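# Lift headset by its headband, hold cable up

## Task

Using the right arm, hold the headset motionless by its headband, with its fingers commanded to a full close (-1) and pinching only the headband. The headset's lowest point must sit at least roughly a hand's length above the table top, and no part of it may extend beyond the table's edge. Apart from the cable, only the right fingers and optionally the left arm may be in contact with the headset. The left gripper must clamp the cable firmly, deep between its pads rather than at the fingertips or pad edges, at a point below where the cable exits the ear cup. Along the stretch from the ear cup to that grip, the cable must stay well above the table and touch nothing except itself, the headset and the arms. If the left arm were removed, the headset must not drop by more than a small amount. The cable's loose end must not hang below the table top, and the attempt is lost if that end ever goes far below the table top or far out past its edge, gripped or not. Once everything holds, declare completion by calling finished_scene; whatever stays in place only because the robot is holding it, other than the hold required here, is not credited.

## Robot and tools

Robot: two arms, left_arm (base at about y = +0.313 m) and right_arm (base at about y = -0.346 m), each with six revolute joints and a two-finger parallel gripper. Everything is expressed in one scene frame: origin on the table top midway between the arms, +x out over the table, +z up, left_arm on the +y side. The names left and right do not correspond to sides of any image. The gripper's fingers extend along its own +z axis and close along its own y axis. The reported end_effector_position is the pinch point between the pads, roughly 1 cm back from the fingertips.

The 16-number row. Every commanded pose is one flat list of 16 numbers covering both arms: first left_arm as x, y, z, qw, qx, qy, qz, opening, then right_arm in the same order. x, y, z are an absolute target position for the pinch point, in metres, in the scene frame; qw..qz is an absolute target orientation quaternion, w first, in the scene frame. Opening runs from -1 (closed) to +1 (fully open, 0.094 m). These are poses, not offsets. An arm meant to stay put should receive the exact pose and quaternion from the last result before it stopped, repeated in every call; keep resending your own chosen quaternion rather than the slightly drifted one reported back. A target lying more than 0.6 m from an arm's last reported position along any of its gripper axes is refused outright.

execute_actions: argument actions is a list holding at most one item. An empty list just reports the state. An item {"rows": [...], "steps": n} plays up to 15 rows, one per control step of 1/30 s (n at most 15, default 15; the last row repeats if rows run short). An item {"steps": n} with no rows is a wait of up to 300 steps, counted from the previous result, so your reply time eats into it. Optional pictures (true/false) toggles camera images. Each step the controller limits the command to within 70 mm and 16 degrees of the measured pose, so long reaches need several calls; after an action an arm continues only to its last clipped pose.

move: target is one 16-number row as above; speed is the path top speed in m/s, 0.002 to 0.5 (default 0.25), with rotation capped at twice that in rad/s. Both grippers travel straight-line paths that finish together, lasting 0.5 to 10 s; longer paths are cut off at 10 s. Openings are applied at the start. Paths ignore obstacles and the other arm. Its result adds a move: line giving the ending (done, off_target, moving, held, fault) and limits (paced means the pose was clipped; held means a safety check blocked some steps, after which the arm may lurch faster), plus each gripper's distance to its target.

wait: seconds from 0 to 10; nothing new is commanded. zoom_image: camera (one of cam_head_left, cam_head_right, cam_high, cam_low, cam_left_wrist, cam_right_wrist) and region [x0, y0, x1, y1] in pixels of that 504x504 image, at most 504 by 504. read_manual: optional section, only "licences". finished_scene: scene, the current scene number; irreversible, and its result says whether the goal was met.

Reading results. The state line gives each gripper's position and quaternion; at long reach it can be off. grip_measured is the measured finger gap on the command scale; to hold something keep commanding about 0.03 below it (less for a lighter hold). Pad force tops out around 50-62 N, lower on thin parts under 2 mm. HELD marks steps where your row was partly or wholly not sent; a pose unreachable line names an arm whose command the clearance check altered. Hand target (when shown) is the pose the controller is driving toward. Motions often stop a centimetre or more short, usually low. Joint torque readings include offsets and friction. FAULT lines signal an arm stop; MOTOR HOT warns at 75 °C, an arm pauses at 90 °C, and at 100 °C it goes limp and drops what it holds, so avoid long heavy holds.

Cameras: four fixed ones and one fisheye per wrist; calibration (K, distortion, world-to-camera transform) is given per camera and may be slightly off.

Order of work: look, locate headset and cable, grasp the headband with right_arm, lift, then pick up the cable below the ear cup with left_arm, check in images, then call finished_scene.

Avoid: arms colliding or pressing each other, fast contacts or targets set deep past a surface (they push hard), dropping or letting the headset slip, knocking anything off the table, and letting the cable end dangle below the table top or out past the edge. Occasional disturbances may tug held items.

Each tool is called after ">>>" in YAML: its name, and indented under it one key for each argument.

## Session

>>> execute_actions:
  actions: []

Scene clock: 0.00 s of 4000.00 s.
left_arm: end_effector_position=(+0.4204, +0.2198, +0.4179) grip_measured=+1.000 end_effector_quat_wxyz=(+0.754, +0.228, +0.614, -0.042) | right_arm: end_effector_position=(+0.0696, +0.0049, +0.2720) grip_measured=-0.824 end_effector_quat_wxyz=(-0.238, +0.739, -0.594, -0.210)
Joint positions: left_arm=[0.049 1.252 1.063 0.339 0.316 0.253 0.094] | right_arm=[ 1.429  1.398  1.534 -1.08  -0.171 -0.402  0.008]
Joint velocities: left_arm=[-0.017 -0.022  0.017  0.007 -0.007 -0.007  0.   ] | right_arm=[-0.002 -0.022 -0.002 -0.066  0.022 -0.066 -0.001]
Joint torques (N m, as the arm reports them, + toward a larger angle): no reading
Motor temperatures (°C, as the motors report them): left_arm=[21 22 22 24 20 19] | right_arm=[20 20 20 23 20 22]
Hand target (left_arm): +0.417, +0.220, +0.426; +0.760, +0.227, +0.607, -0.040
Hand target (right_arm): +0.070, +0.009, +0.281; -0.255, +0.738, -0.586, -0.217
camera_calibration (this result's frames):
cam_left_wrist: T_world_to_cam=[[-0.370085, -0.919779, -0.130554, 0.415801], [-0.10014, 0.17921, -0.978701, 0.462563], [0.923585, -0.349129, -0.15843, -0.143305], [0, 0, 0, 1]] pos_world=[0.332557, 0.249517, 0.484291]
cam_right_wrist: T_world_to_cam=[[0.994806, -0.0293054, -0.0974803, -0.0323003], [-0.0483928, -0.978674, -0.19964, 0.10938], [-0.0895508, 0.203321, -0.975008, 0.386422], [0, 0, 0, 1]] pos_world=[0.0720301, 0.0275336, 0.395453]

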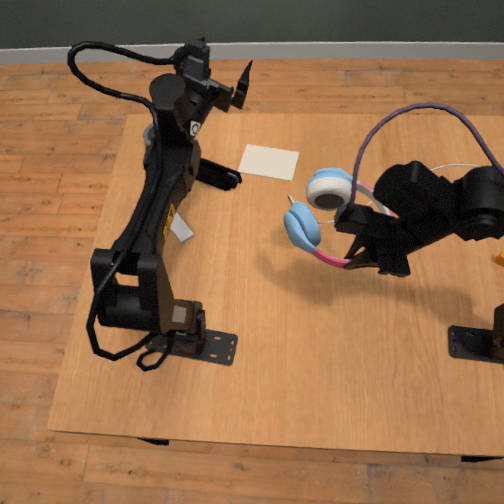

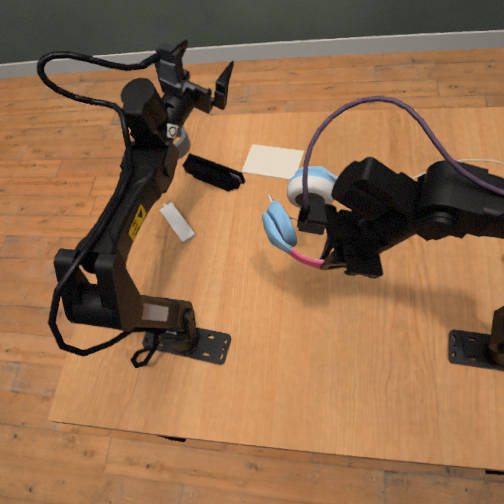

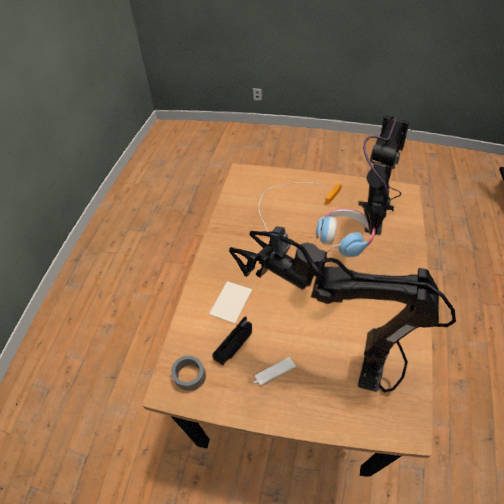

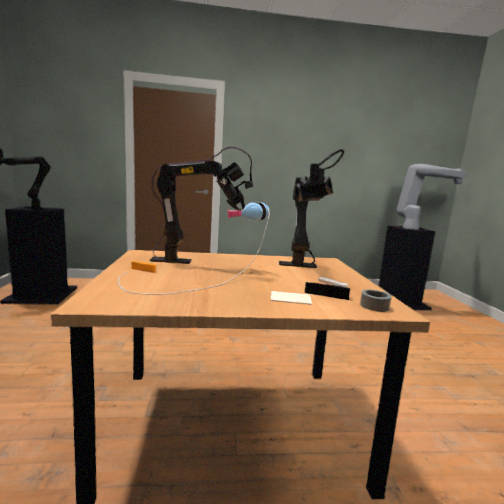

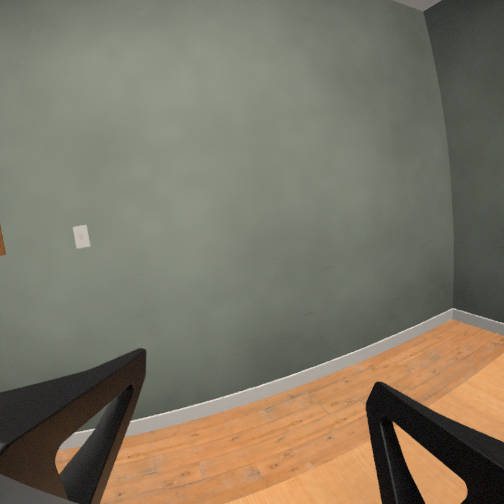

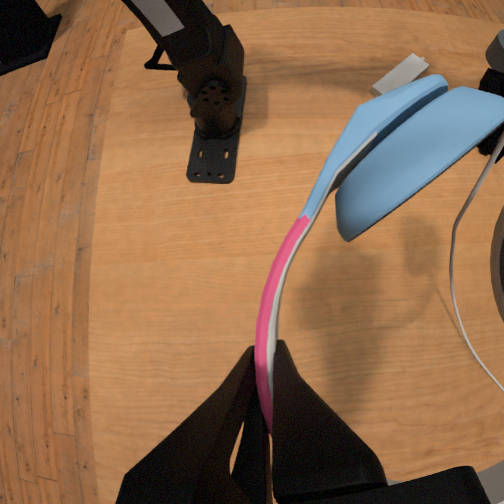

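>>> zoom_image:
  camera: "cam_low"
  region: [110, 140, 310, 310]

>>> zoom_image:
  camera: "cam_head_left"
  region: [260, 140, 420, 300]

>>> zoom_image:
  camera: "cam_high"
  region: [240, 160, 420, 300]

Region (110, 140, 310, 310) of cam_low's 504x504 image, scaled by 2.520, with more detail than that image has; it fills the top 428 rows of this view, and the rest is white.

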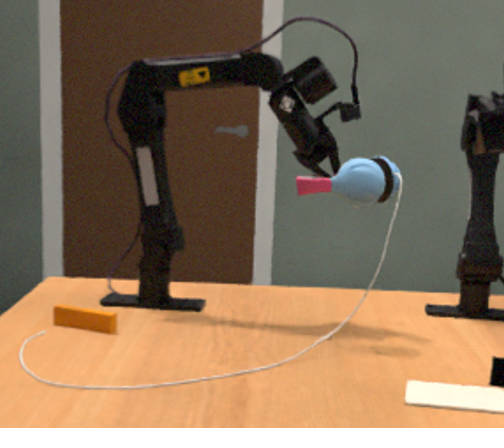

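Region (260, 140, 420, 300) of cam_head_left's 504x504 image, scaled by 3.150, with more detail than that image has.

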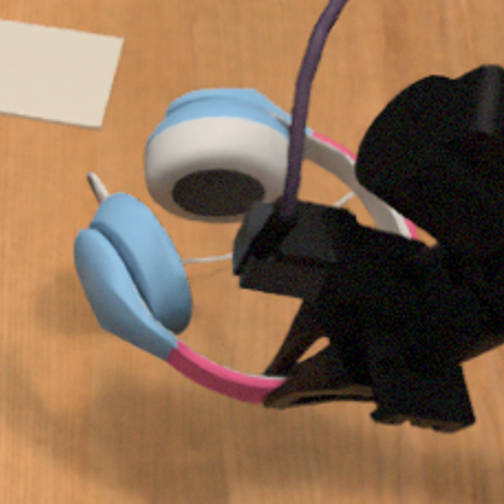

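Region (240, 160, 420, 300) of cam_high's 504x504 image, scaled by 2.800, with more detail than that image has.

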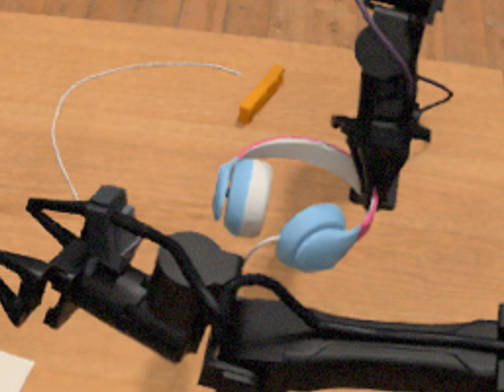

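>>> move:
  target: [0.30,0.21,0.18,0.594,0.166,0.748,-0.246,1, 0.22,-0.03,0.355,-0.255,0.738,-0.586,-0.217,-1]
  speed: 0.15

Scene clock: 8.27 s of 4000.00 s.
left_arm: end_effector_position=(+0.3010, +0.2108, +0.1702) grip_measured=+1.000 end_effector_quat_wxyz=(+0.579, +0.162, +0.760, -0.245) | right_arm: end_effector_position=(+0.2234, -0.0306, +0.3420) grip_measured=-0.824 end_effector_quat_wxyz=(-0.245, +0.730, -0.601, -0.215)
Joint positions: left_arm=[ 0.122  0.915  0.254  0.411  0.577 -0.052  0.094] | right_arm=[ 0.868  1.772  2.257 -1.57  -0.473 -0.875  0.008]
Joint velocities: left_arm=[ 0.002 -0.017 -0.002  0.022  0.007  0.007  0.   ] | right_arm=[-0.007  0.007 -0.002 -0.007 -0.037 -0.125 -0.001]
Joint torques (N m, as the arm reports them, + toward a larger angle): left_arm=[ 0.67 -3.86  6.82  1.91  0.17 -0.04] | right_arm=[-0.48 -8.25  8.97  1.44 -0.52 -0.19]
Motor temperatures (°C, as the motors report them): left_arm=[21 23 24 25 20 19] | right_arm=[20 21 21 25 20 22]
Hand target (left_arm): +0.299, +0.212, +0.180; +0.594, +0.164, +0.748, -0.247
Hand target (right_arm): +0.222, -0.030, +0.355; -0.265, +0.733, -0.586, -0.221
Off the commanded pose (left_arm): 0.010 m, 2 deg.
Off the commanded pose (right_arm): 0.013 m, 2 deg.
joint sent to its limit (right arm) — the command would take joint 4 (wrist pitch) past its lower limit, so that joint was sent only as far as its limit.
After step 90, 2.73 s passed at rest.
move: off_target (right_arm)
camera_calibration (this result's frames):
cam_left_wrist: T_world_to_cam=[[-0.470208, -0.814516, 0.339806, 0.258965], [-0.585508, -0.000195, -0.810667, 0.365151], [0.660367, -0.580142, -0.476814, 0.106727], [0, 0, 0, 1]] pos_world=[0.265088, 0.272919, 0.258906]
cam_right_wrist: T_world_to_cam=[[0.993271, -0.0504124, -0.104262, -0.17751], [-0.072109, -0.973691, -0.216165, 0.107108], [-0.0906211, 0.222228, -0.970774, 0.474975], [0, 0, 0, 1]] pos_world=[0.227081, -0.0102111, 0.465739]

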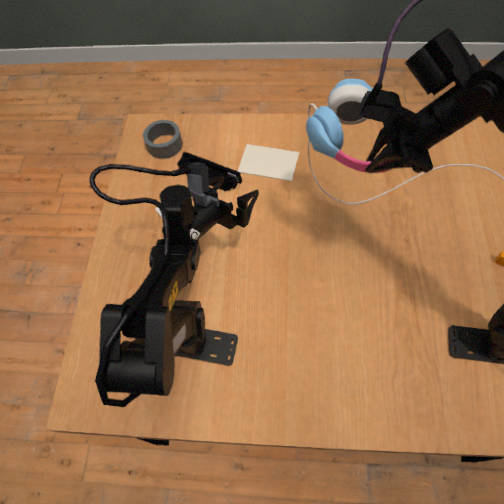

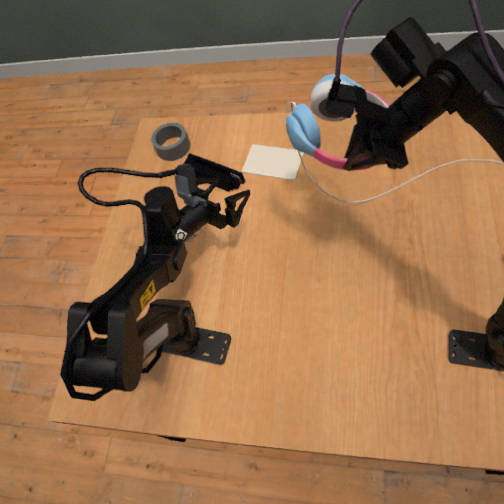

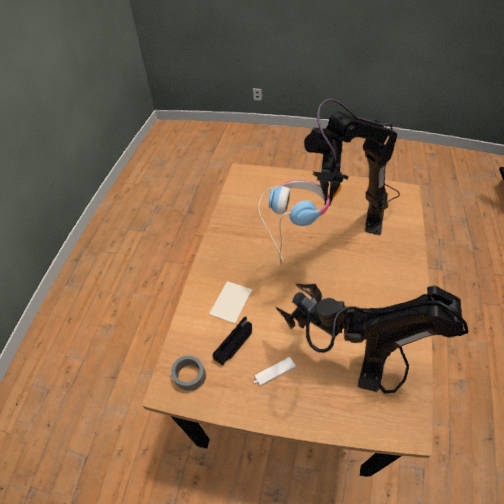

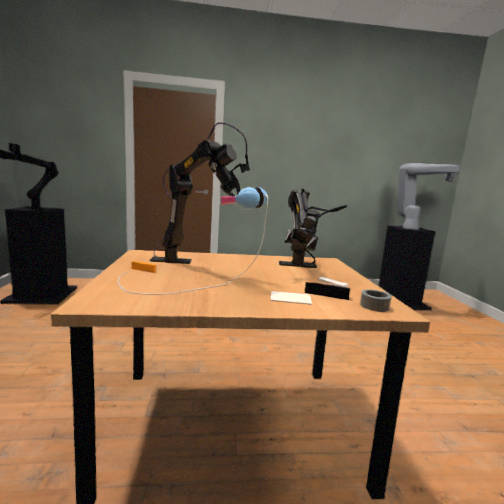

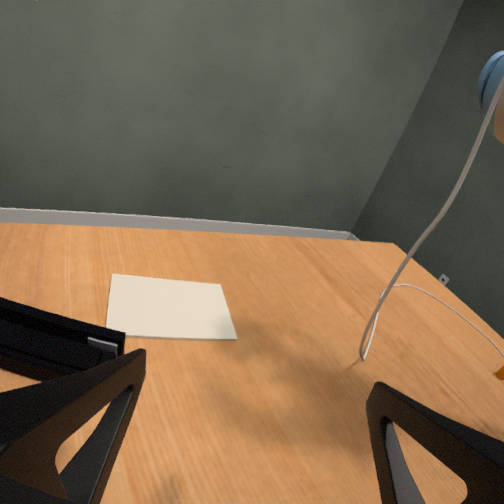

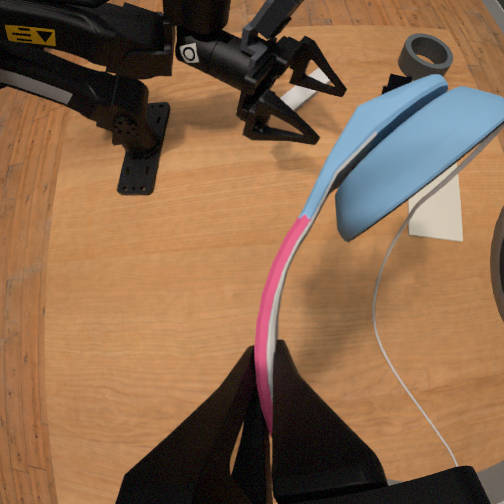

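>>> zoom_image:
  camera: "cam_low"
  region: [200, 170, 330, 300]

>>> zoom_image:
  camera: "cam_head_left"
  region: [230, 80, 380, 230]

Region (200, 170, 330, 300) of cam_low's 504x504 image, scaled by 3.877, with more detail than that image has.

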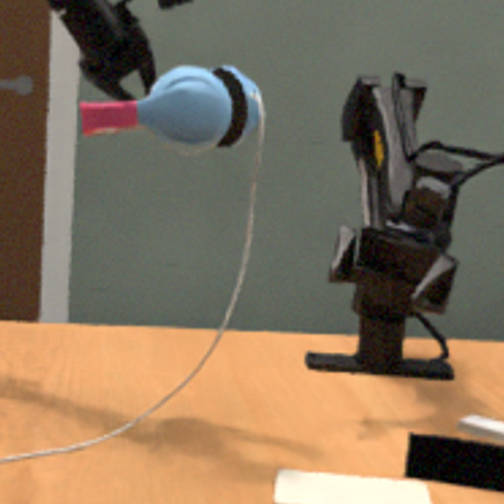

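Region (230, 80, 380, 230) of cam_head_left's 504x504 image, scaled by 3.360, with more detail than that image has.

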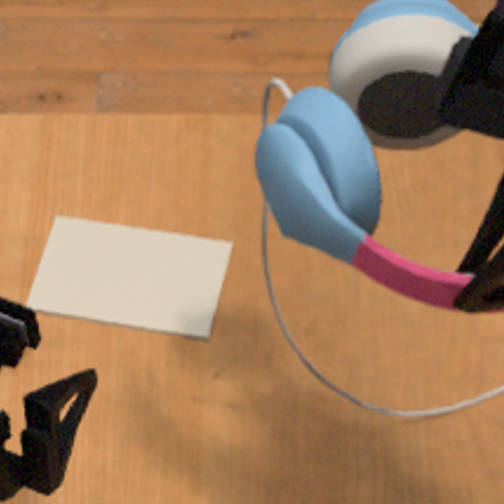

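>>> move:
  target: [0.305,0.075,0.172,0.594,0.166,0.748,-0.246,1, 0.22,-0.03,0.355,-0.255,0.738,-0.586,-0.217,-1]
  speed: 0.15

Scene clock: 12.93 s of 4000.00 s.
left_arm: end_effector_position=(+0.2980, +0.0819, +0.1623) grip_measured=+1.000 end_effector_quat_wxyz=(+0.585, +0.173, +0.755, -0.239) | right_arm: end_effector_position=(+0.2241, -0.0311, +0.3416) grip_measured=-0.824 end_effector_quat_wxyz=(-0.245, +0.729, -0.602, -0.213)
Joint positions: left_arm=[-0.565  1.245  0.335  0.707 -0.09  -0.181  0.094] | right_arm=[ 0.868  1.772  2.257 -1.57  -0.468 -0.874  0.008]
Joint velocities: left_arm=[-0.012  0.002 -0.017  0.022 -0.007  0.051  0.   ] | right_arm=[ 0.022 -0.002  0.007 -0.007  0.007 -0.022  0.001]
Joint torques (N m, as the arm reports them, + toward a larger angle): left_arm=[-0.64 -2.22  8.88  2.02 -0.1  -0.06] | right_arm=[ 0.17 -8.58  8.59  1.45 -0.42 -0.18]
Motor temperatures (°C, as the motors report them): left_arm=[21 23 24 26 20 19] | right_arm=[20 22 22 25 20 22]
Hand target (left_arm): +0.302, +0.076, +0.172; +0.593, +0.167, +0.748, -0.245
Hand target (right_arm): +0.220, -0.030, +0.355; -0.264, +0.735, -0.586, -0.217
Off the commanded pose (left_arm): 0.014 m, 2 deg.
Off the commanded pose (right_arm): 0.014 m, 2 deg.
joint sent to its limit (right arm) — the command would take joint 4 (wrist pitch) past its lower limit, so that joint was sent only as far as its limit.
move: off_target (left_arm, right_arm)
camera_calibration (this result's frames):
cam_left_wrist: T_world_to_cam=[[-0.484374, -0.81623, 0.314881, 0.163661], [-0.56759, 0.0192979, -0.823085, 0.352038], [0.66575, -0.577405, -0.472631, 0.0276054], [0, 0, 0, 1]] pos_world=[0.260708, 0.142731, 0.251271]
cam_right_wrist: T_world_to_cam=[[0.993386, -0.0536329, -0.101532, -0.179304], [-0.0743928, -0.974156, -0.213272, 0.106165], [-0.0874693, 0.219414, -0.971703, 0.474313], [0, 0, 0, 1]] pos_world=[0.227504, -0.010266, 0.465328]

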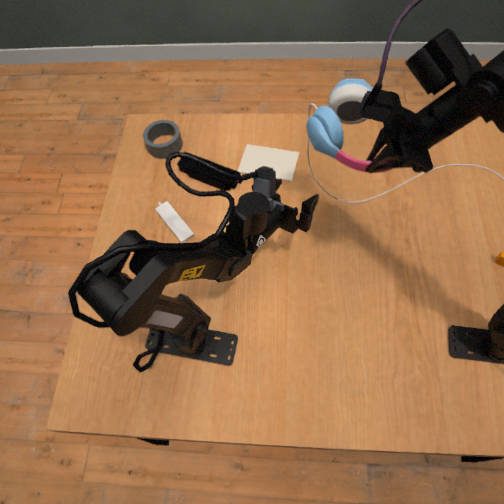

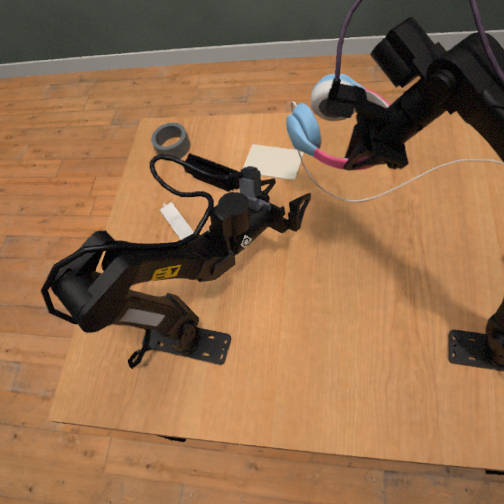

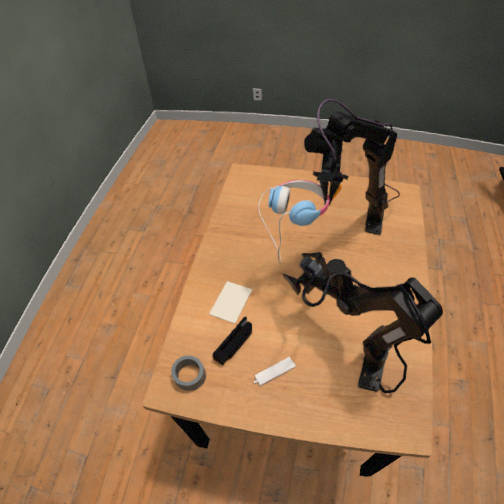

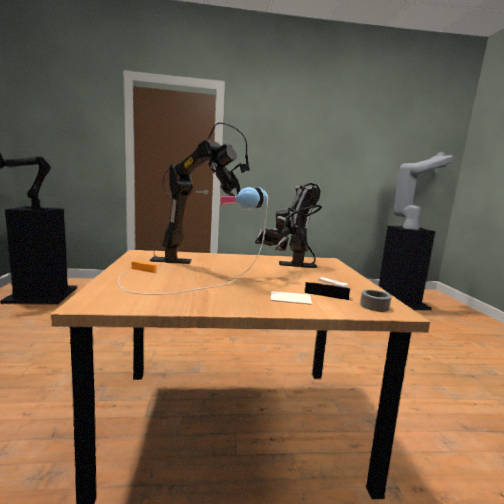

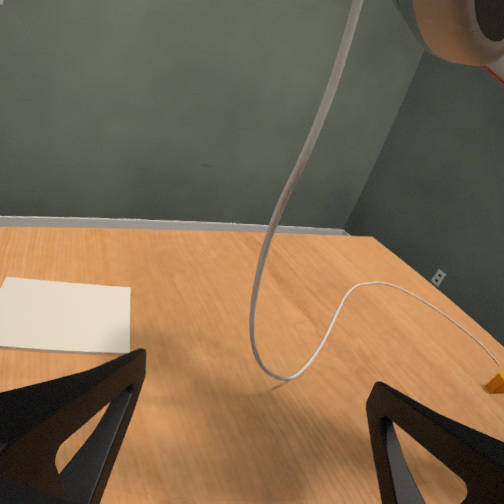

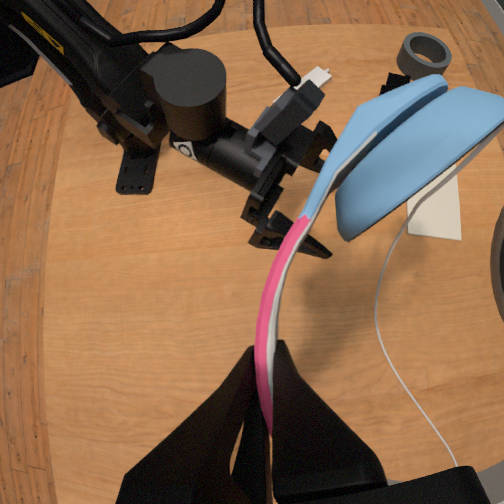

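>>> execute_actions:
  actions:
    - {"rows":[[0.309,0.072,0.171,0.594,0.166,0.748,-0.246,1, 0.22,-0.03,0.355,-0.255,0.738,-0.586,-0.217,-1],[0.314,0.069,0.170,0.594,0.166,0.748,-0.246,1, 0.22,-0.03,0.355,-0.255,0.738,-0.586,-0.217,-1],[0.319,0.065,0.169,0.594,0.166,0.748,-0.246,1, 0.22,-0.03,0.355,-0.255,0.738,-0.586,-0.217,-1],[0.324,0.062,0.168,0.594,0.166,0.748,-0.246,1, 0.22,-0.03,0.355,-0.255,0.738,-0.586,-0.217,-1],[0.329,0.058,0.166,0.594,0.166,0.748,-0.246,1, 0.22,-0.03,0.355,-0.255,0.738,-0.586,-0.217,-1],[0.334,0.055,0.165,0.594,0.166,0.748,-0.246,1, 0.22,-0.03,0.355,-0.255,0.738,-0.586,-0.217,-1],[0.339,0.051,0.164,0.594,0.166,0.748,-0.246,0.8, 0.22,-0.03,0.355,-0.255,0.738,-0.586,-0.217,-1],[0.344,0.048,0.163,0.594,0.166,0.748,-0.246,0.6, 0.22,-0.03,0.355,-0.255,0.738,-0.586,-0.217,-1],[0.349,0.044,0.161,0.594,0.166,0.748,-0.246,0.4, 0.22,-0.03,0.355,-0.255,0.738,-0.586,-0.217,-1],[0.353,0.041,0.160,0.594,0.166,0.748,-0.246,0.2, 0.22,-0.03,0.355,-0.255,0.738,-0.586,-0.217,-1],[0.353,0.041,0.160,0.594,0.166,0.748,-0.246,0, 0.22,-0.03,0.355,-0.255,0.738,-0.586,-0.217,-1],[0.353,0.041,0.160,0.594,0.166,0.748,-0.246,-0.2, 0.22,-0.03,0.355,-0.255,0.738,-0.586,-0.217,-1],[0.353,0.041,0.160,0.594,0.166,0.748,-0.246,-0.4, 0.22,-0.03,0.355,-0.255,0.738,-0.586,-0.217,-1]],"steps":15}
  pictures: false

>>> wait:
  seconds: 0.3

Scene clock: 16.07 s of 4000.00 s.
left_arm: end_effector_position=(+0.3431, +0.0435, +0.1451) grip_measured=-0.391 end_effector_quat_wxyz=(+0.577, +0.175, +0.762, -0.235) | right_arm: end_effector_position=(+0.2241, -0.0311, +0.3416) grip_measured=-0.824 end_effector_quat_wxyz=(-0.245, +0.729, -0.602, -0.213)
Joint positions: left_arm=[-0.565  1.567  0.521  0.821 -0.09  -0.182  0.029] | right_arm=[ 0.868  1.772  2.257 -1.57  -0.468 -0.874  0.008]
Joint velocities: left_arm=[ 0.002  0.032  0.017  0.051 -0.066 -0.022 -0.014] | right_arm=[-0.007  0.002 -0.007  0.007  0.007 -0.022 -0.   ]
Joint torques (N m, as the arm reports them, + toward a larger angle): left_arm=[ 0.76 -5.5   8.33  2.1   0.1  -0.02] | right_arm=[ 0.15 -8.58  8.6   1.45 -0.42 -0.17]
Motor temperatures (°C, as the motors report them): left_arm=[21 23 25 26 20 19] | right_arm=[20 22 22 25 20 22]
Hand target (left_arm): +0.352, +0.041, +0.160; +0.594, +0.166, +0.748, -0.246
Hand target (right_arm): +0.220, -0.030, +0.355; -0.264, +0.735, -0.586, -0.217
Off the commanded pose (left_arm): 0.018 m, 3 deg.
Off the commanded pose (right_arm): 0.014 m, 2 deg.
joint sent to its limit (right arm) — the command would take joint 4 (wrist pitch) past its lower limit, so that joint was sent only as far as its limit.
Steps of this call (steps 1 to 79: nothing new was sent; steps 80 to 94: all 15 steps of this action). Readings (end_effector_position):
80: left_arm (+0.2988, +0.0817, +0.1626) | right_arm (+0.2241, -0.0311, +0.3416)
81: left_arm (+0.3007, +0.0801, +0.1624) | right_arm (+0.2241, -0.0311, +0.3416)
83: left_arm (+0.3075, +0.0743, +0.1603) | right_arm (+0.2241, -0.0311, +0.3416)
87: left_arm (+0.3247, +0.0597, +0.1517) | right_arm (+0.2241, -0.0311, +0.3416)
94: the state above

Scene clock: 16.37 s of 4000.00 s.
left_arm: end_effector_position=(+0.3442, +0.0426, +0.1504) grip_measured=-0.398 end_effector_quat_wxyz=(+0.584, +0.173, +0.756, -0.239) | right_arm: end_effector_position=(+0.2241, -0.0311, +0.3416) grip_measured=-0.824 end_effector_quat_wxyz=(-0.245, +0.729, -0.602, -0.213)
Joint positions: left_arm=[-0.565  1.567  0.523  0.839 -0.09  -0.182  0.028] | right_arm=[ 0.868  1.772  2.257 -1.57  -0.468 -0.874  0.008]
Joint velocities: left_arm=[-0.002  0.012 -0.012 -0.022 -0.022  0.007 -0.   ] | right_arm=[ 0.002 -0.017 -0.017 -0.007 -0.022 -0.007 -0.001]
Joint torques (N m, as the arm reports them, + toward a larger angle): left_arm=[ 0.52 -5.61  7.96  1.98  0.12 -0.01] | right_arm=[ 0.17 -8.58  8.58  1.44 -0.42 -0.17]
Motor temperatures (°C, as the motors report them): left_arm=[21 23 25 26 20 19] | right_arm=[20 22 23 25 20 22]
Hand target (left_arm): +0.352, +0.041, +0.160; +0.594, +0.166, +0.748, -0.246
Hand target (right_arm): +0.220, -0.030, +0.355; -0.264, +0.735, -0.586, -0.217
Off the commanded pose (left_arm): 0.013 m, 2 deg.
Off the commanded pose (right_arm): 0.014 m, 2 deg.
Steps of this call (steps 1 to 9: nothing new was sent). Readings (end_effector_position):
1: left_arm (+0.3433, +0.0433, +0.1461) | right_arm (+0.2241, -0.0311, +0.3416)
2: left_arm (+0.3435, +0.0432, +0.1471) | right_arm (+0.2241, -0.0311, +0.3416)
4: left_arm (+0.3439, +0.0428, +0.1489) | right_arm (+0.2241, -0.0311, +0.3416)
8: left_arm (+0.3442, +0.0426, +0.1504) | right_arm (+0.2241, -0.0311, +0.3416)
9: the state above
camera_calibration (this result's frames):
cam_left_wrist: T_world_to_cam=[[-0.483695, -0.816638, 0.314866, 0.157421], [-0.569201, 0.0202239, -0.82195, 0.369616], [0.664868, -0.576795, -0.474614, -0.0309049], [0, 0, 0, 1]] pos_world=[0.307077, 0.103255, 0.239571]
cam_right_wrist: T_world_to_cam=[[0.993386, -0.0536329, -0.101532, -0.179304], [-0.0743928, -0.974156, -0.213272, 0.106165], [-0.0874693, 0.219414, -0.971703, 0.474313], [0, 0, 0, 1]] pos_world=[0.227504, -0.010266, 0.465328]

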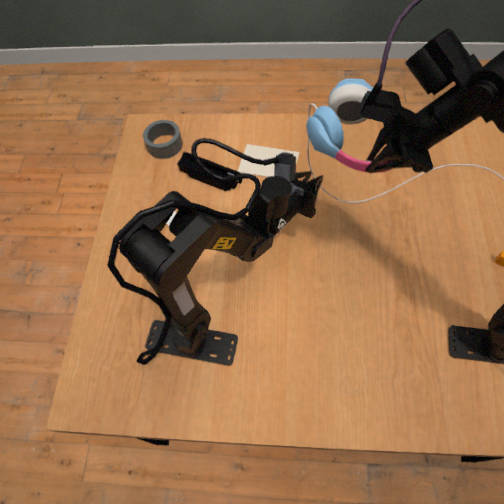

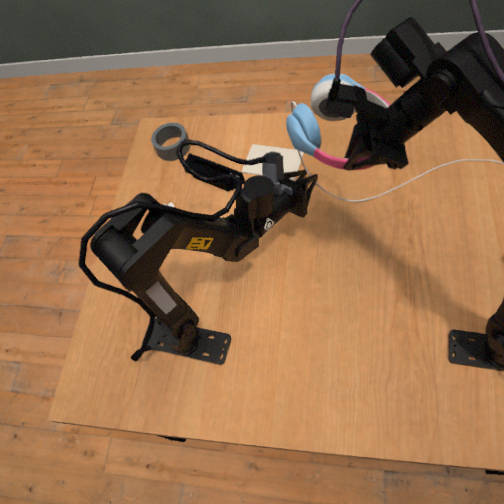

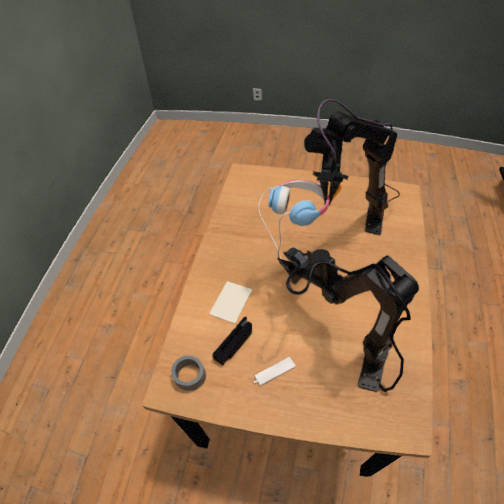

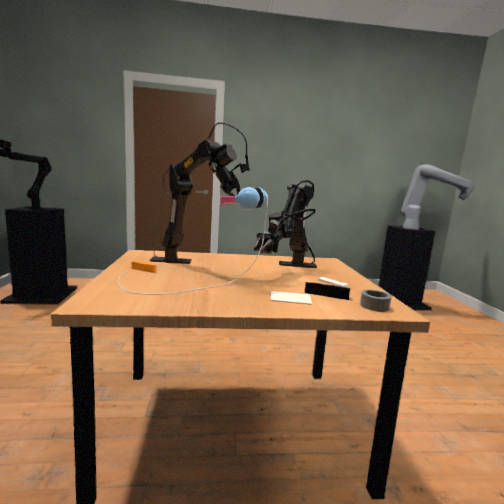

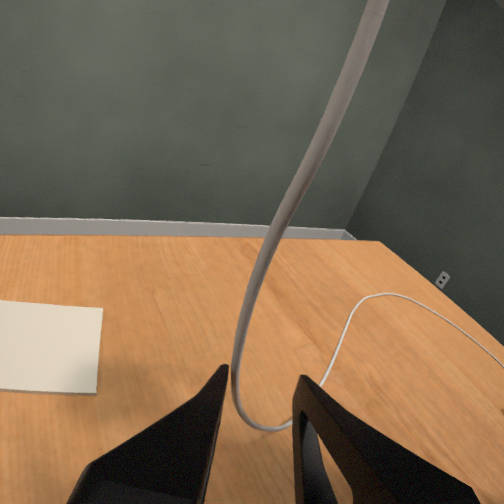

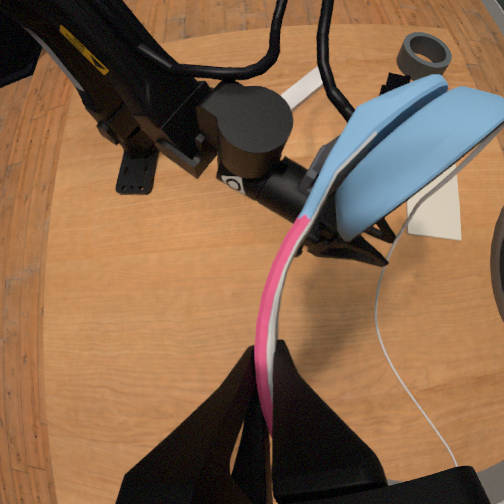

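>>> execute_actions:
  actions:
    - {"rows":[[0.355,0.044,0.160,0.594,0.166,0.748,-0.246,0.2, 0.22,-0.03,0.355,-0.255,0.738,-0.586,-0.217,-1],[0.357,0.047,0.160,0.594,0.166,0.748,-0.246,0.2, 0.22,-0.03,0.355,-0.255,0.738,-0.586,-0.217,-1],[0.359,0.050,0.160,0.594,0.166,0.748,-0.246,0.2, 0.22,-0.03,0.355,-0.255,0.738,-0.586,-0.217,-1],[0.363,0.048,0.159,0.594,0.166,0.748,-0.246,0.2, 0.22,-0.03,0.355,-0.255,0.738,-0.586,-0.217,-1],[0.367,0.045,0.159,0.594,0.166,0.748,-0.246,0.2, 0.22,-0.03,0.355,-0.255,0.738,-0.586,-0.217,-1],[0.371,0.043,0.158,0.594,0.166,0.748,-0.246,0.2, 0.22,-0.03,0.355,-0.255,0.738,-0.586,-0.217,-1],[0.375,0.040,0.158,0.594,0.166,0.748,-0.246,0.2, 0.22,-0.03,0.355,-0.255,0.738,-0.586,-0.217,-1],[0.379,0.037,0.157,0.594,0.166,0.748,-0.246,0.2, 0.22,-0.03,0.355,-0.255,0.738,-0.586,-0.217,-1],[0.383,0.035,0.157,0.594,0.166,0.748,-0.246,0.2, 0.22,-0.03,0.355,-0.255,0.738,-0.586,-0.217,-1],[0.387,0.032,0.156,0.594,0.166,0.748,-0.246,0.1, 0.22,-0.03,0.355,-0.255,0.738,-0.586,-0.217,-1],[0.390,0.030,0.155,0.594,0.166,0.748,-0.246,0, 0.22,-0.03,0.355,-0.255,0.738,-0.586,-0.217,-1],[0.390,0.030,0.155,0.594,0.166,0.748,-0.246,-0.2, 0.22,-0.03,0.355,-0.255,0.738,-0.586,-0.217,-1],[0.390,0.030,0.155,0.594,0.166,0.748,-0.246,-0.4, 0.22,-0.03,0.355,-0.255,0.738,-0.586,-0.217,-1],[0.390,0.030,0.155,0.594,0.166,0.748,-0.246,-0.6, 0.22,-0.03,0.355,-0.255,0.738,-0.586,-0.217,-1],[0.390,0.030,0.155,0.594,0.166,0.748,-0.246,-0.7, 0.22,-0.03,0.355,-0.255,0.738,-0.586,-0.217,-1]],"steps":15}
  pictures: false

>>> execute_actions:
  actions:
    - {"steps":12}

Scene clock: 19.20 s of 4000.00 s.
left_arm: end_effector_position=(+0.3830, +0.0326, +0.1460) grip_measured=-0.628 end_effector_quat_wxyz=(+0.585, +0.167, +0.757, -0.240) | right_arm: end_effector_position=(+0.2241, -0.0311, +0.3416) grip_measured=-0.824 end_effector_quat_wxyz=(-0.245, +0.729, -0.602, -0.213)
Joint positions: left_arm=[-0.511  1.715  0.658  0.855 -0.044 -0.182  0.017] | right_arm=[ 0.868  1.772  2.257 -1.57  -0.468 -0.874  0.008]
Joint velocities: left_arm=[-0.007  0.042  0.017 -0.007 -0.037  0.022 -0.14 ] | right_arm=[-0.012 -0.002 -0.012  0.007 -0.007 -0.037 -0.001]
Joint torques (N m, as the arm reports them, + toward a larger angle): left_arm=[ 0.45 -6.98  8.09  2.    0.11  0.01] | right_arm=[ 0.18 -8.59  8.59  1.44 -0.42 -0.17]
Motor temperatures (°C, as the motors report them): left_arm=[21 23 25 27 20 19] | right_arm=[20 22 23 25 20 22]
Hand target (left_arm): +0.389, +0.029, +0.155; +0.594, +0.166, +0.748, -0.246
Hand target (right_arm): +0.220, -0.030, +0.355; -0.264, +0.735, -0.586, -0.217
Off the commanded pose (left_arm): 0.012 m, 2 deg.
Off the commanded pose (right_arm): 0.014 m, 2 deg.
joint sent to its limit (right arm) — the command would take joint 4 (wrist pitch) past its lower limit, so that joint was sent only as far as its limit.
Steps of this call (steps 1 to 70: nothing new was sent; steps 71 to 85: all 15 steps of this action). Readings (end_effector_position):
71: left_arm (+0.3445, +0.0426, +0.1510) | right_arm (+0.2241, -0.0311, +0.3416)
72: left_arm (+0.3455, +0.0438, +0.1511) | right_arm (+0.2241, -0.0311, +0.3416)
74: left_arm (+0.3501, +0.0492, +0.1511) | right_arm (+0.2241, -0.0311, +0.3416)
78: left_arm (+0.3655, +0.0487, +0.1514) | right_arm (+0.2241, -0.0311, +0.3416)
85: the state above

Scene clock: 19.60 s of 4000.00 s.
left_arm: end_effector_position=(+0.3828, +0.0320, +0.1459) grip_measured=-0.698 end_effector_quat_wxyz=(+0.584, +0.168, +0.756, -0.241) | right_arm: end_effector_position=(+0.2241, -0.0311, +0.3416) grip_measured=-0.824 end_effector_quat_wxyz=(-0.245, +0.729, -0.602, -0.213)
Joint positions: left_arm=[-0.511  1.716  0.658  0.856 -0.041 -0.182  0.014] | right_arm=[ 0.868  1.772  2.257 -1.57  -0.468 -0.874  0.008]
Joint velocities: left_arm=[-0.012  0.007 -0.022  0.022  0.022  0.051  0.   ] | right_arm=[-0.017 -0.007 -0.007  0.022 -0.007 -0.022 -0.001]
Joint torques (N m, as the arm reports them, + toward a larger angle): left_arm=[ 0.5  -6.85  7.92  1.97  0.09 -0.03] | right_arm=[ 0.18 -8.59  8.59  1.44 -0.42 -0.17]
Motor temperatures (°C, as the motors report them): left_arm=[21 23 25 27 20 19] | right_arm=[20 22 23 25 20 22]
Hand target (left_arm): +0.389, +0.029, +0.155; +0.594, +0.166, +0.748, -0.246
Hand target (right_arm): +0.220, -0.030, +0.355; -0.264, +0.735, -0.586, -0.217
Off the commanded pose (left_arm): 0.012 m, 2 deg.
Off the commanded pose (right_arm): 0.014 m, 2 deg.
Steps of this call (steps 1 to 12: nothing new was sent). Readings (end_effector_position):
1: left_arm (+0.3830, +0.0324, +0.1456) | right_arm (+0.2241, -0.0311, +0.3416)
2: left_arm (+0.3830, +0.0323, +0.1456) | right_arm (+0.2241, -0.0311, +0.3416)
4: left_arm (+0.3829, +0.0322, +0.1459) | right_arm (+0.2241, -0.0311, +0.3416)
8: left_arm (+0.3828, +0.0321, +0.1459) | right_arm (+0.2241, -0.0311, +0.3416)
12: the state above
camera_calibration (this result's frames):
cam_left_wrist: T_world_to_cam=[[-0.477559, -0.816406, 0.324683, 0.165132], [-0.572502, 0.0088316, -0.819856, 0.389383], [0.666468, -0.577411, -0.471611, -0.0658158], [0, 0, 0, 1]] pos_world=[0.345647, 0.0933728, 0.234583]
cam_right_wrist: T_world_to_cam=[[0.993386, -0.0536329, -0.101532, -0.179304], [-0.0743928, -0.974156, -0.213272, 0.106165], [-0.0874693, 0.219414, -0.971703, 0.474313], [0, 0, 0, 1]] pos_world=[0.227504, -0.010266, 0.465328]

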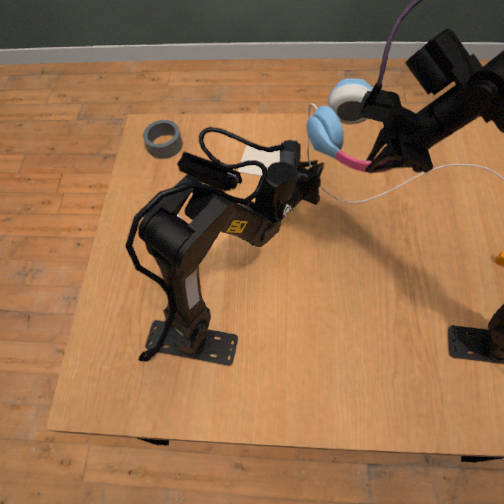

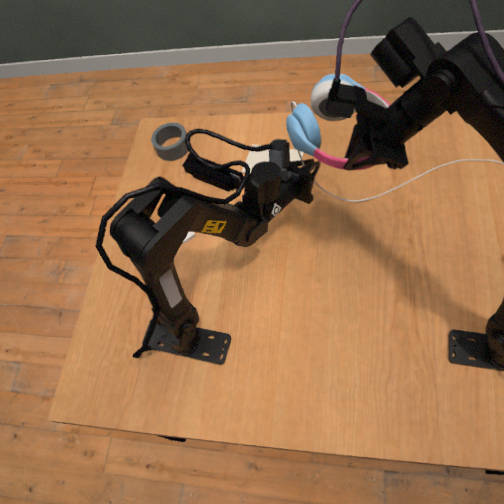

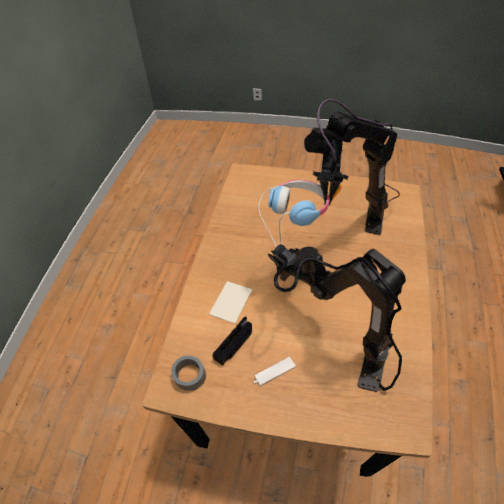

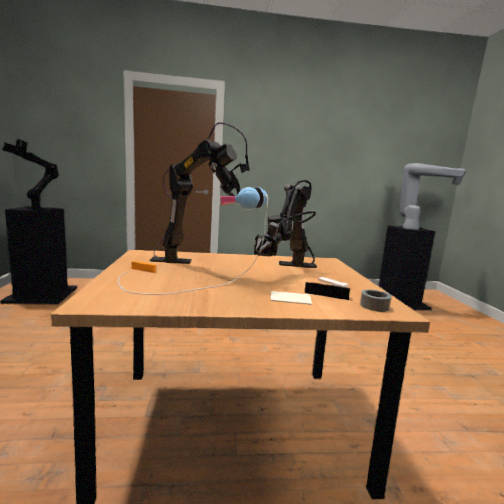

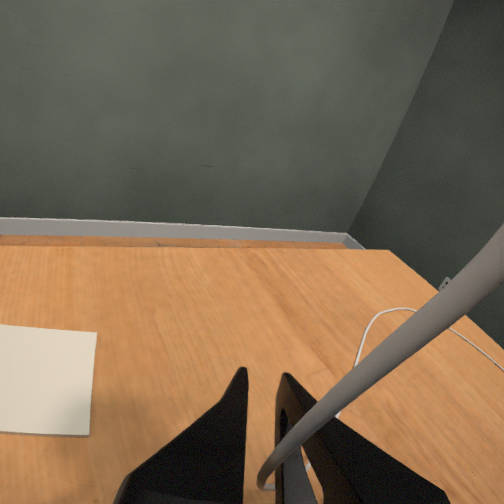

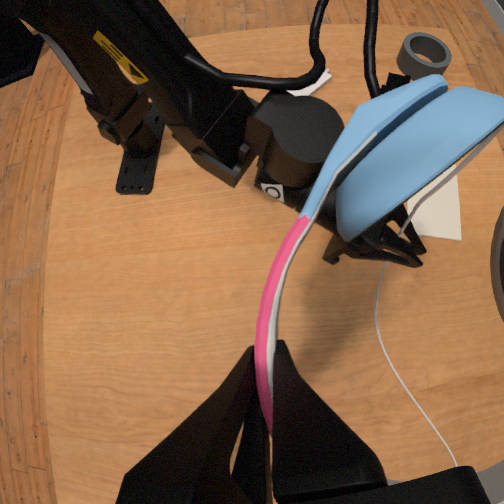

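>>> execute_actions:
  actions:
    - {"rows":[[0.388,0.030,0.156,0.600,0.185,0.743,-0.230,-0.5, 0.22,-0.03,0.355,-0.255,0.738,-0.586,-0.217,-1],[0.385,0.031,0.156,0.606,0.205,0.738,-0.214,-0.5, 0.22,-0.03,0.355,-0.255,0.738,-0.586,-0.217,-1],[0.382,0.032,0.157,0.611,0.224,0.732,-0.198,-0.5, 0.22,-0.03,0.355,-0.255,0.738,-0.586,-0.217,-1],[0.379,0.034,0.158,0.616,0.243,0.726,-0.182,-0.5, 0.22,-0.03,0.355,-0.255,0.738,-0.586,-0.217,-1],[0.376,0.035,0.158,0.621,0.262,0.720,-0.166,-0.5, 0.22,-0.03,0.355,-0.255,0.738,-0.586,-0.217,-1],[0.373,0.036,0.159,0.621,0.262,0.720,-0.166,-0.5, 0.22,-0.03,0.355,-0.255,0.738,-0.586,-0.217,-1],[0.370,0.038,0.159,0.621,0.262,0.720,-0.166,-0.5, 0.22,-0.03,0.355,-0.255,0.738,-0.586,-0.217,-1],[0.367,0.039,0.160,0.621,0.262,0.720,-0.166,-0.5, 0.22,-0.03,0.355,-0.255,0.738,-0.586,-0.217,-1],[0.367,0.039,0.160,0.621,0.262,0.720,-0.166,-0.5, 0.22,-0.03,0.355,-0.255,0.738,-0.586,-0.217,-1],[0.367,0.039,0.160,0.621,0.262,0.720,-0.166,-0.5, 0.22,-0.03,0.355,-0.255,0.738,-0.586,-0.217,-1],[0.367,0.039,0.160,0.621,0.262,0.720,-0.166,-0.6, 0.22,-0.03,0.355,-0.255,0.738,-0.586,-0.217,-1],[0.367,0.039,0.160,0.621,0.262,0.720,-0.166,-0.7, 0.22,-0.03,0.355,-0.255,0.738,-0.586,-0.217,-1],[0.367,0.039,0.160,0.621,0.262,0.720,-0.166,-0.8, 0.22,-0.03,0.355,-0.255,0.738,-0.586,-0.217,-1]],"steps":15}

>>> zoom_image:
  camera: "cam_left_wrist"
  region: [180, 324, 360, 504]

Scene clock: 22.57 s of 4000.00 s.
left_arm: end_effector_position=(+0.3713, +0.0386, +0.1510) grip_measured=-0.795 end_effector_quat_wxyz=(+0.611, +0.254, +0.729, -0.174) | right_arm: end_effector_position=(+0.2241, -0.0311, +0.3416) grip_measured=-0.824 end_effector_quat_wxyz=(-0.245, +0.730, -0.602, -0.212)
Joint positions: left_arm=[-0.515  1.659  0.609  0.856 -0.043  0.05   0.01 ] | right_arm=[ 0.868  1.772  2.257 -1.57  -0.468 -0.874  0.008]
Joint velocities: left_arm=[ 0.002  0.022  0.007 -0.007 -0.007  0.11  -0.006] | right_arm=[-0.012 -0.007 -0.007 -0.037 -0.051  0.037  0.   ]
Joint torques (N m, as the arm reports them, + toward a larger angle): left_arm=[-0.76 -9.26  5.3   1.93 -0.07  0.11] | right_arm=[ 0.16 -8.58  8.6   1.45 -0.42 -0.17]
Motor temperatures (°C, as the motors report them): left_arm=[21 23 25 27 20 19] | right_arm=[20 23 23 25 20 22]
Hand target (left_arm): +0.367, +0.039, +0.160; +0.621, +0.262, +0.720, -0.166
Hand target (right_arm): +0.220, -0.030, +0.355; -0.264, +0.735, -0.586, -0.217
Off the commanded pose (left_arm): 0.010 m, 2 deg.
Off the commanded pose (right_arm): 0.014 m, 2 deg.
joint sent to its limit (right arm) — the command would take joint 4 (wrist pitch) past its lower limit, so that joint was sent only as far as its limit.
Steps of this call (steps 1 to 74: nothing new was sent; steps 75 to 89: all 15 steps of this action). Readings (end_effector_position):
75: left_arm (+0.3828, +0.0320, +0.1459) | right_arm (+0.2241, -0.0311, +0.3416)
76: left_arm (+0.3828, +0.0320, +0.1459) | right_arm (+0.2241, -0.0311, +0.3416)
78: left_arm (+0.3828, +0.0320, +0.1459) | right_arm (+0.2241, -0.0311, +0.3416)
82: left_arm (+0.3774, +0.0360, +0.1460) | right_arm (+0.2241, -0.0311, +0.3416)
89: the state above
camera_calibration (this result's frames):
cam_left_wrist: T_world_to_cam=[[-0.546903, -0.830685, 0.104208, 0.222913], [-0.451479, 0.187815, -0.872291, 0.342998], [0.705027, -0.524107, -0.477754, -0.0674083], [0, 0, 0, 1]] pos_world=[0.324293, 0.0854208, 0.24376]
cam_right_wrist: T_world_to_cam=[[0.993425, -0.0533332, -0.101299, -0.179383], [-0.0740495, -0.974178, -0.213295, 0.106096], [-0.0873079, 0.219394, -0.971722, 0.474283], [0, 0, 0, 1]] pos_world=[0.227469, -0.0102656, 0.465329]

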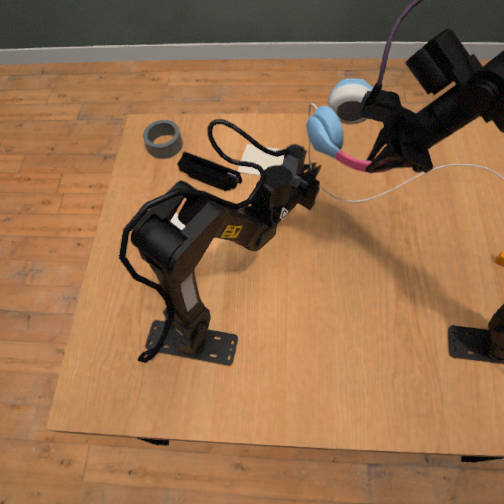

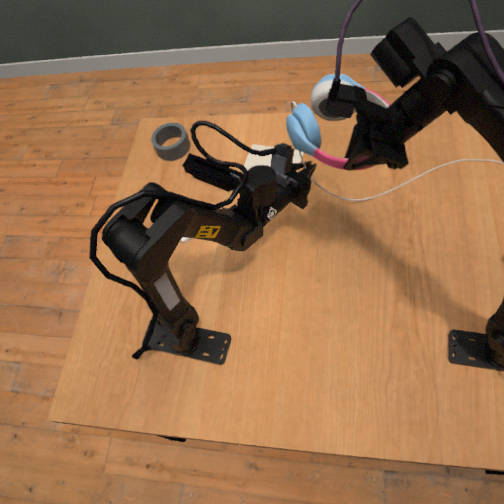

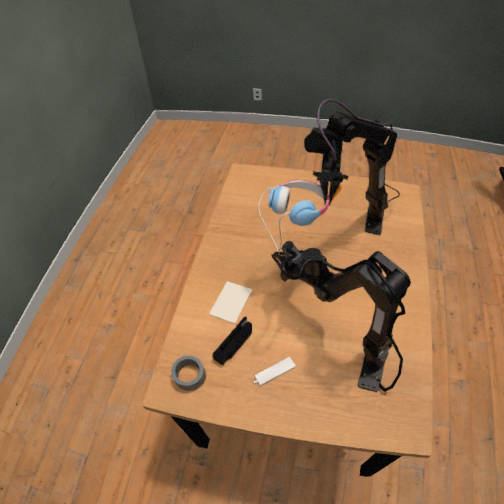

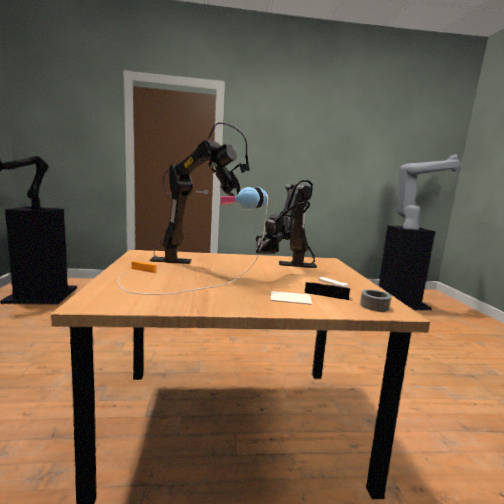

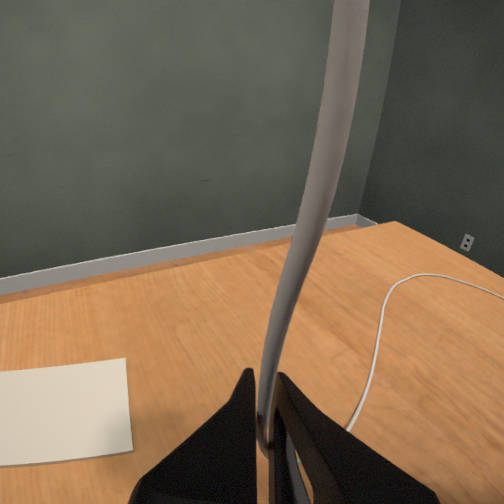

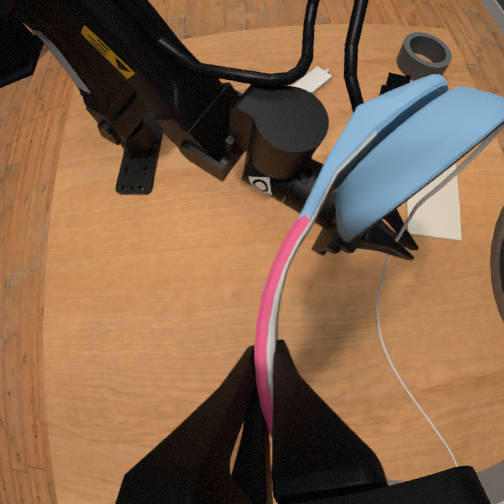

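Region (180, 324, 360, 504) of cam_left_wrist's 504x504 image, scaled by 2.800, with more detail than that image has.

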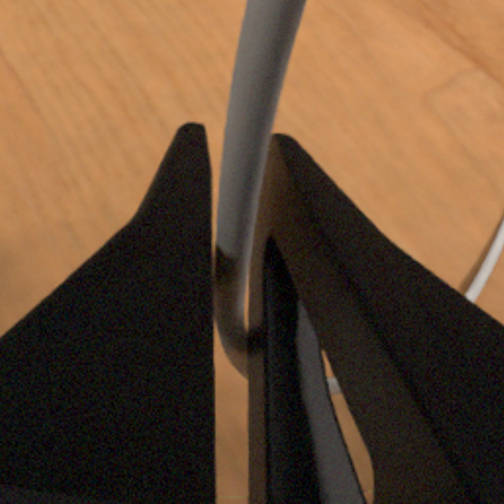

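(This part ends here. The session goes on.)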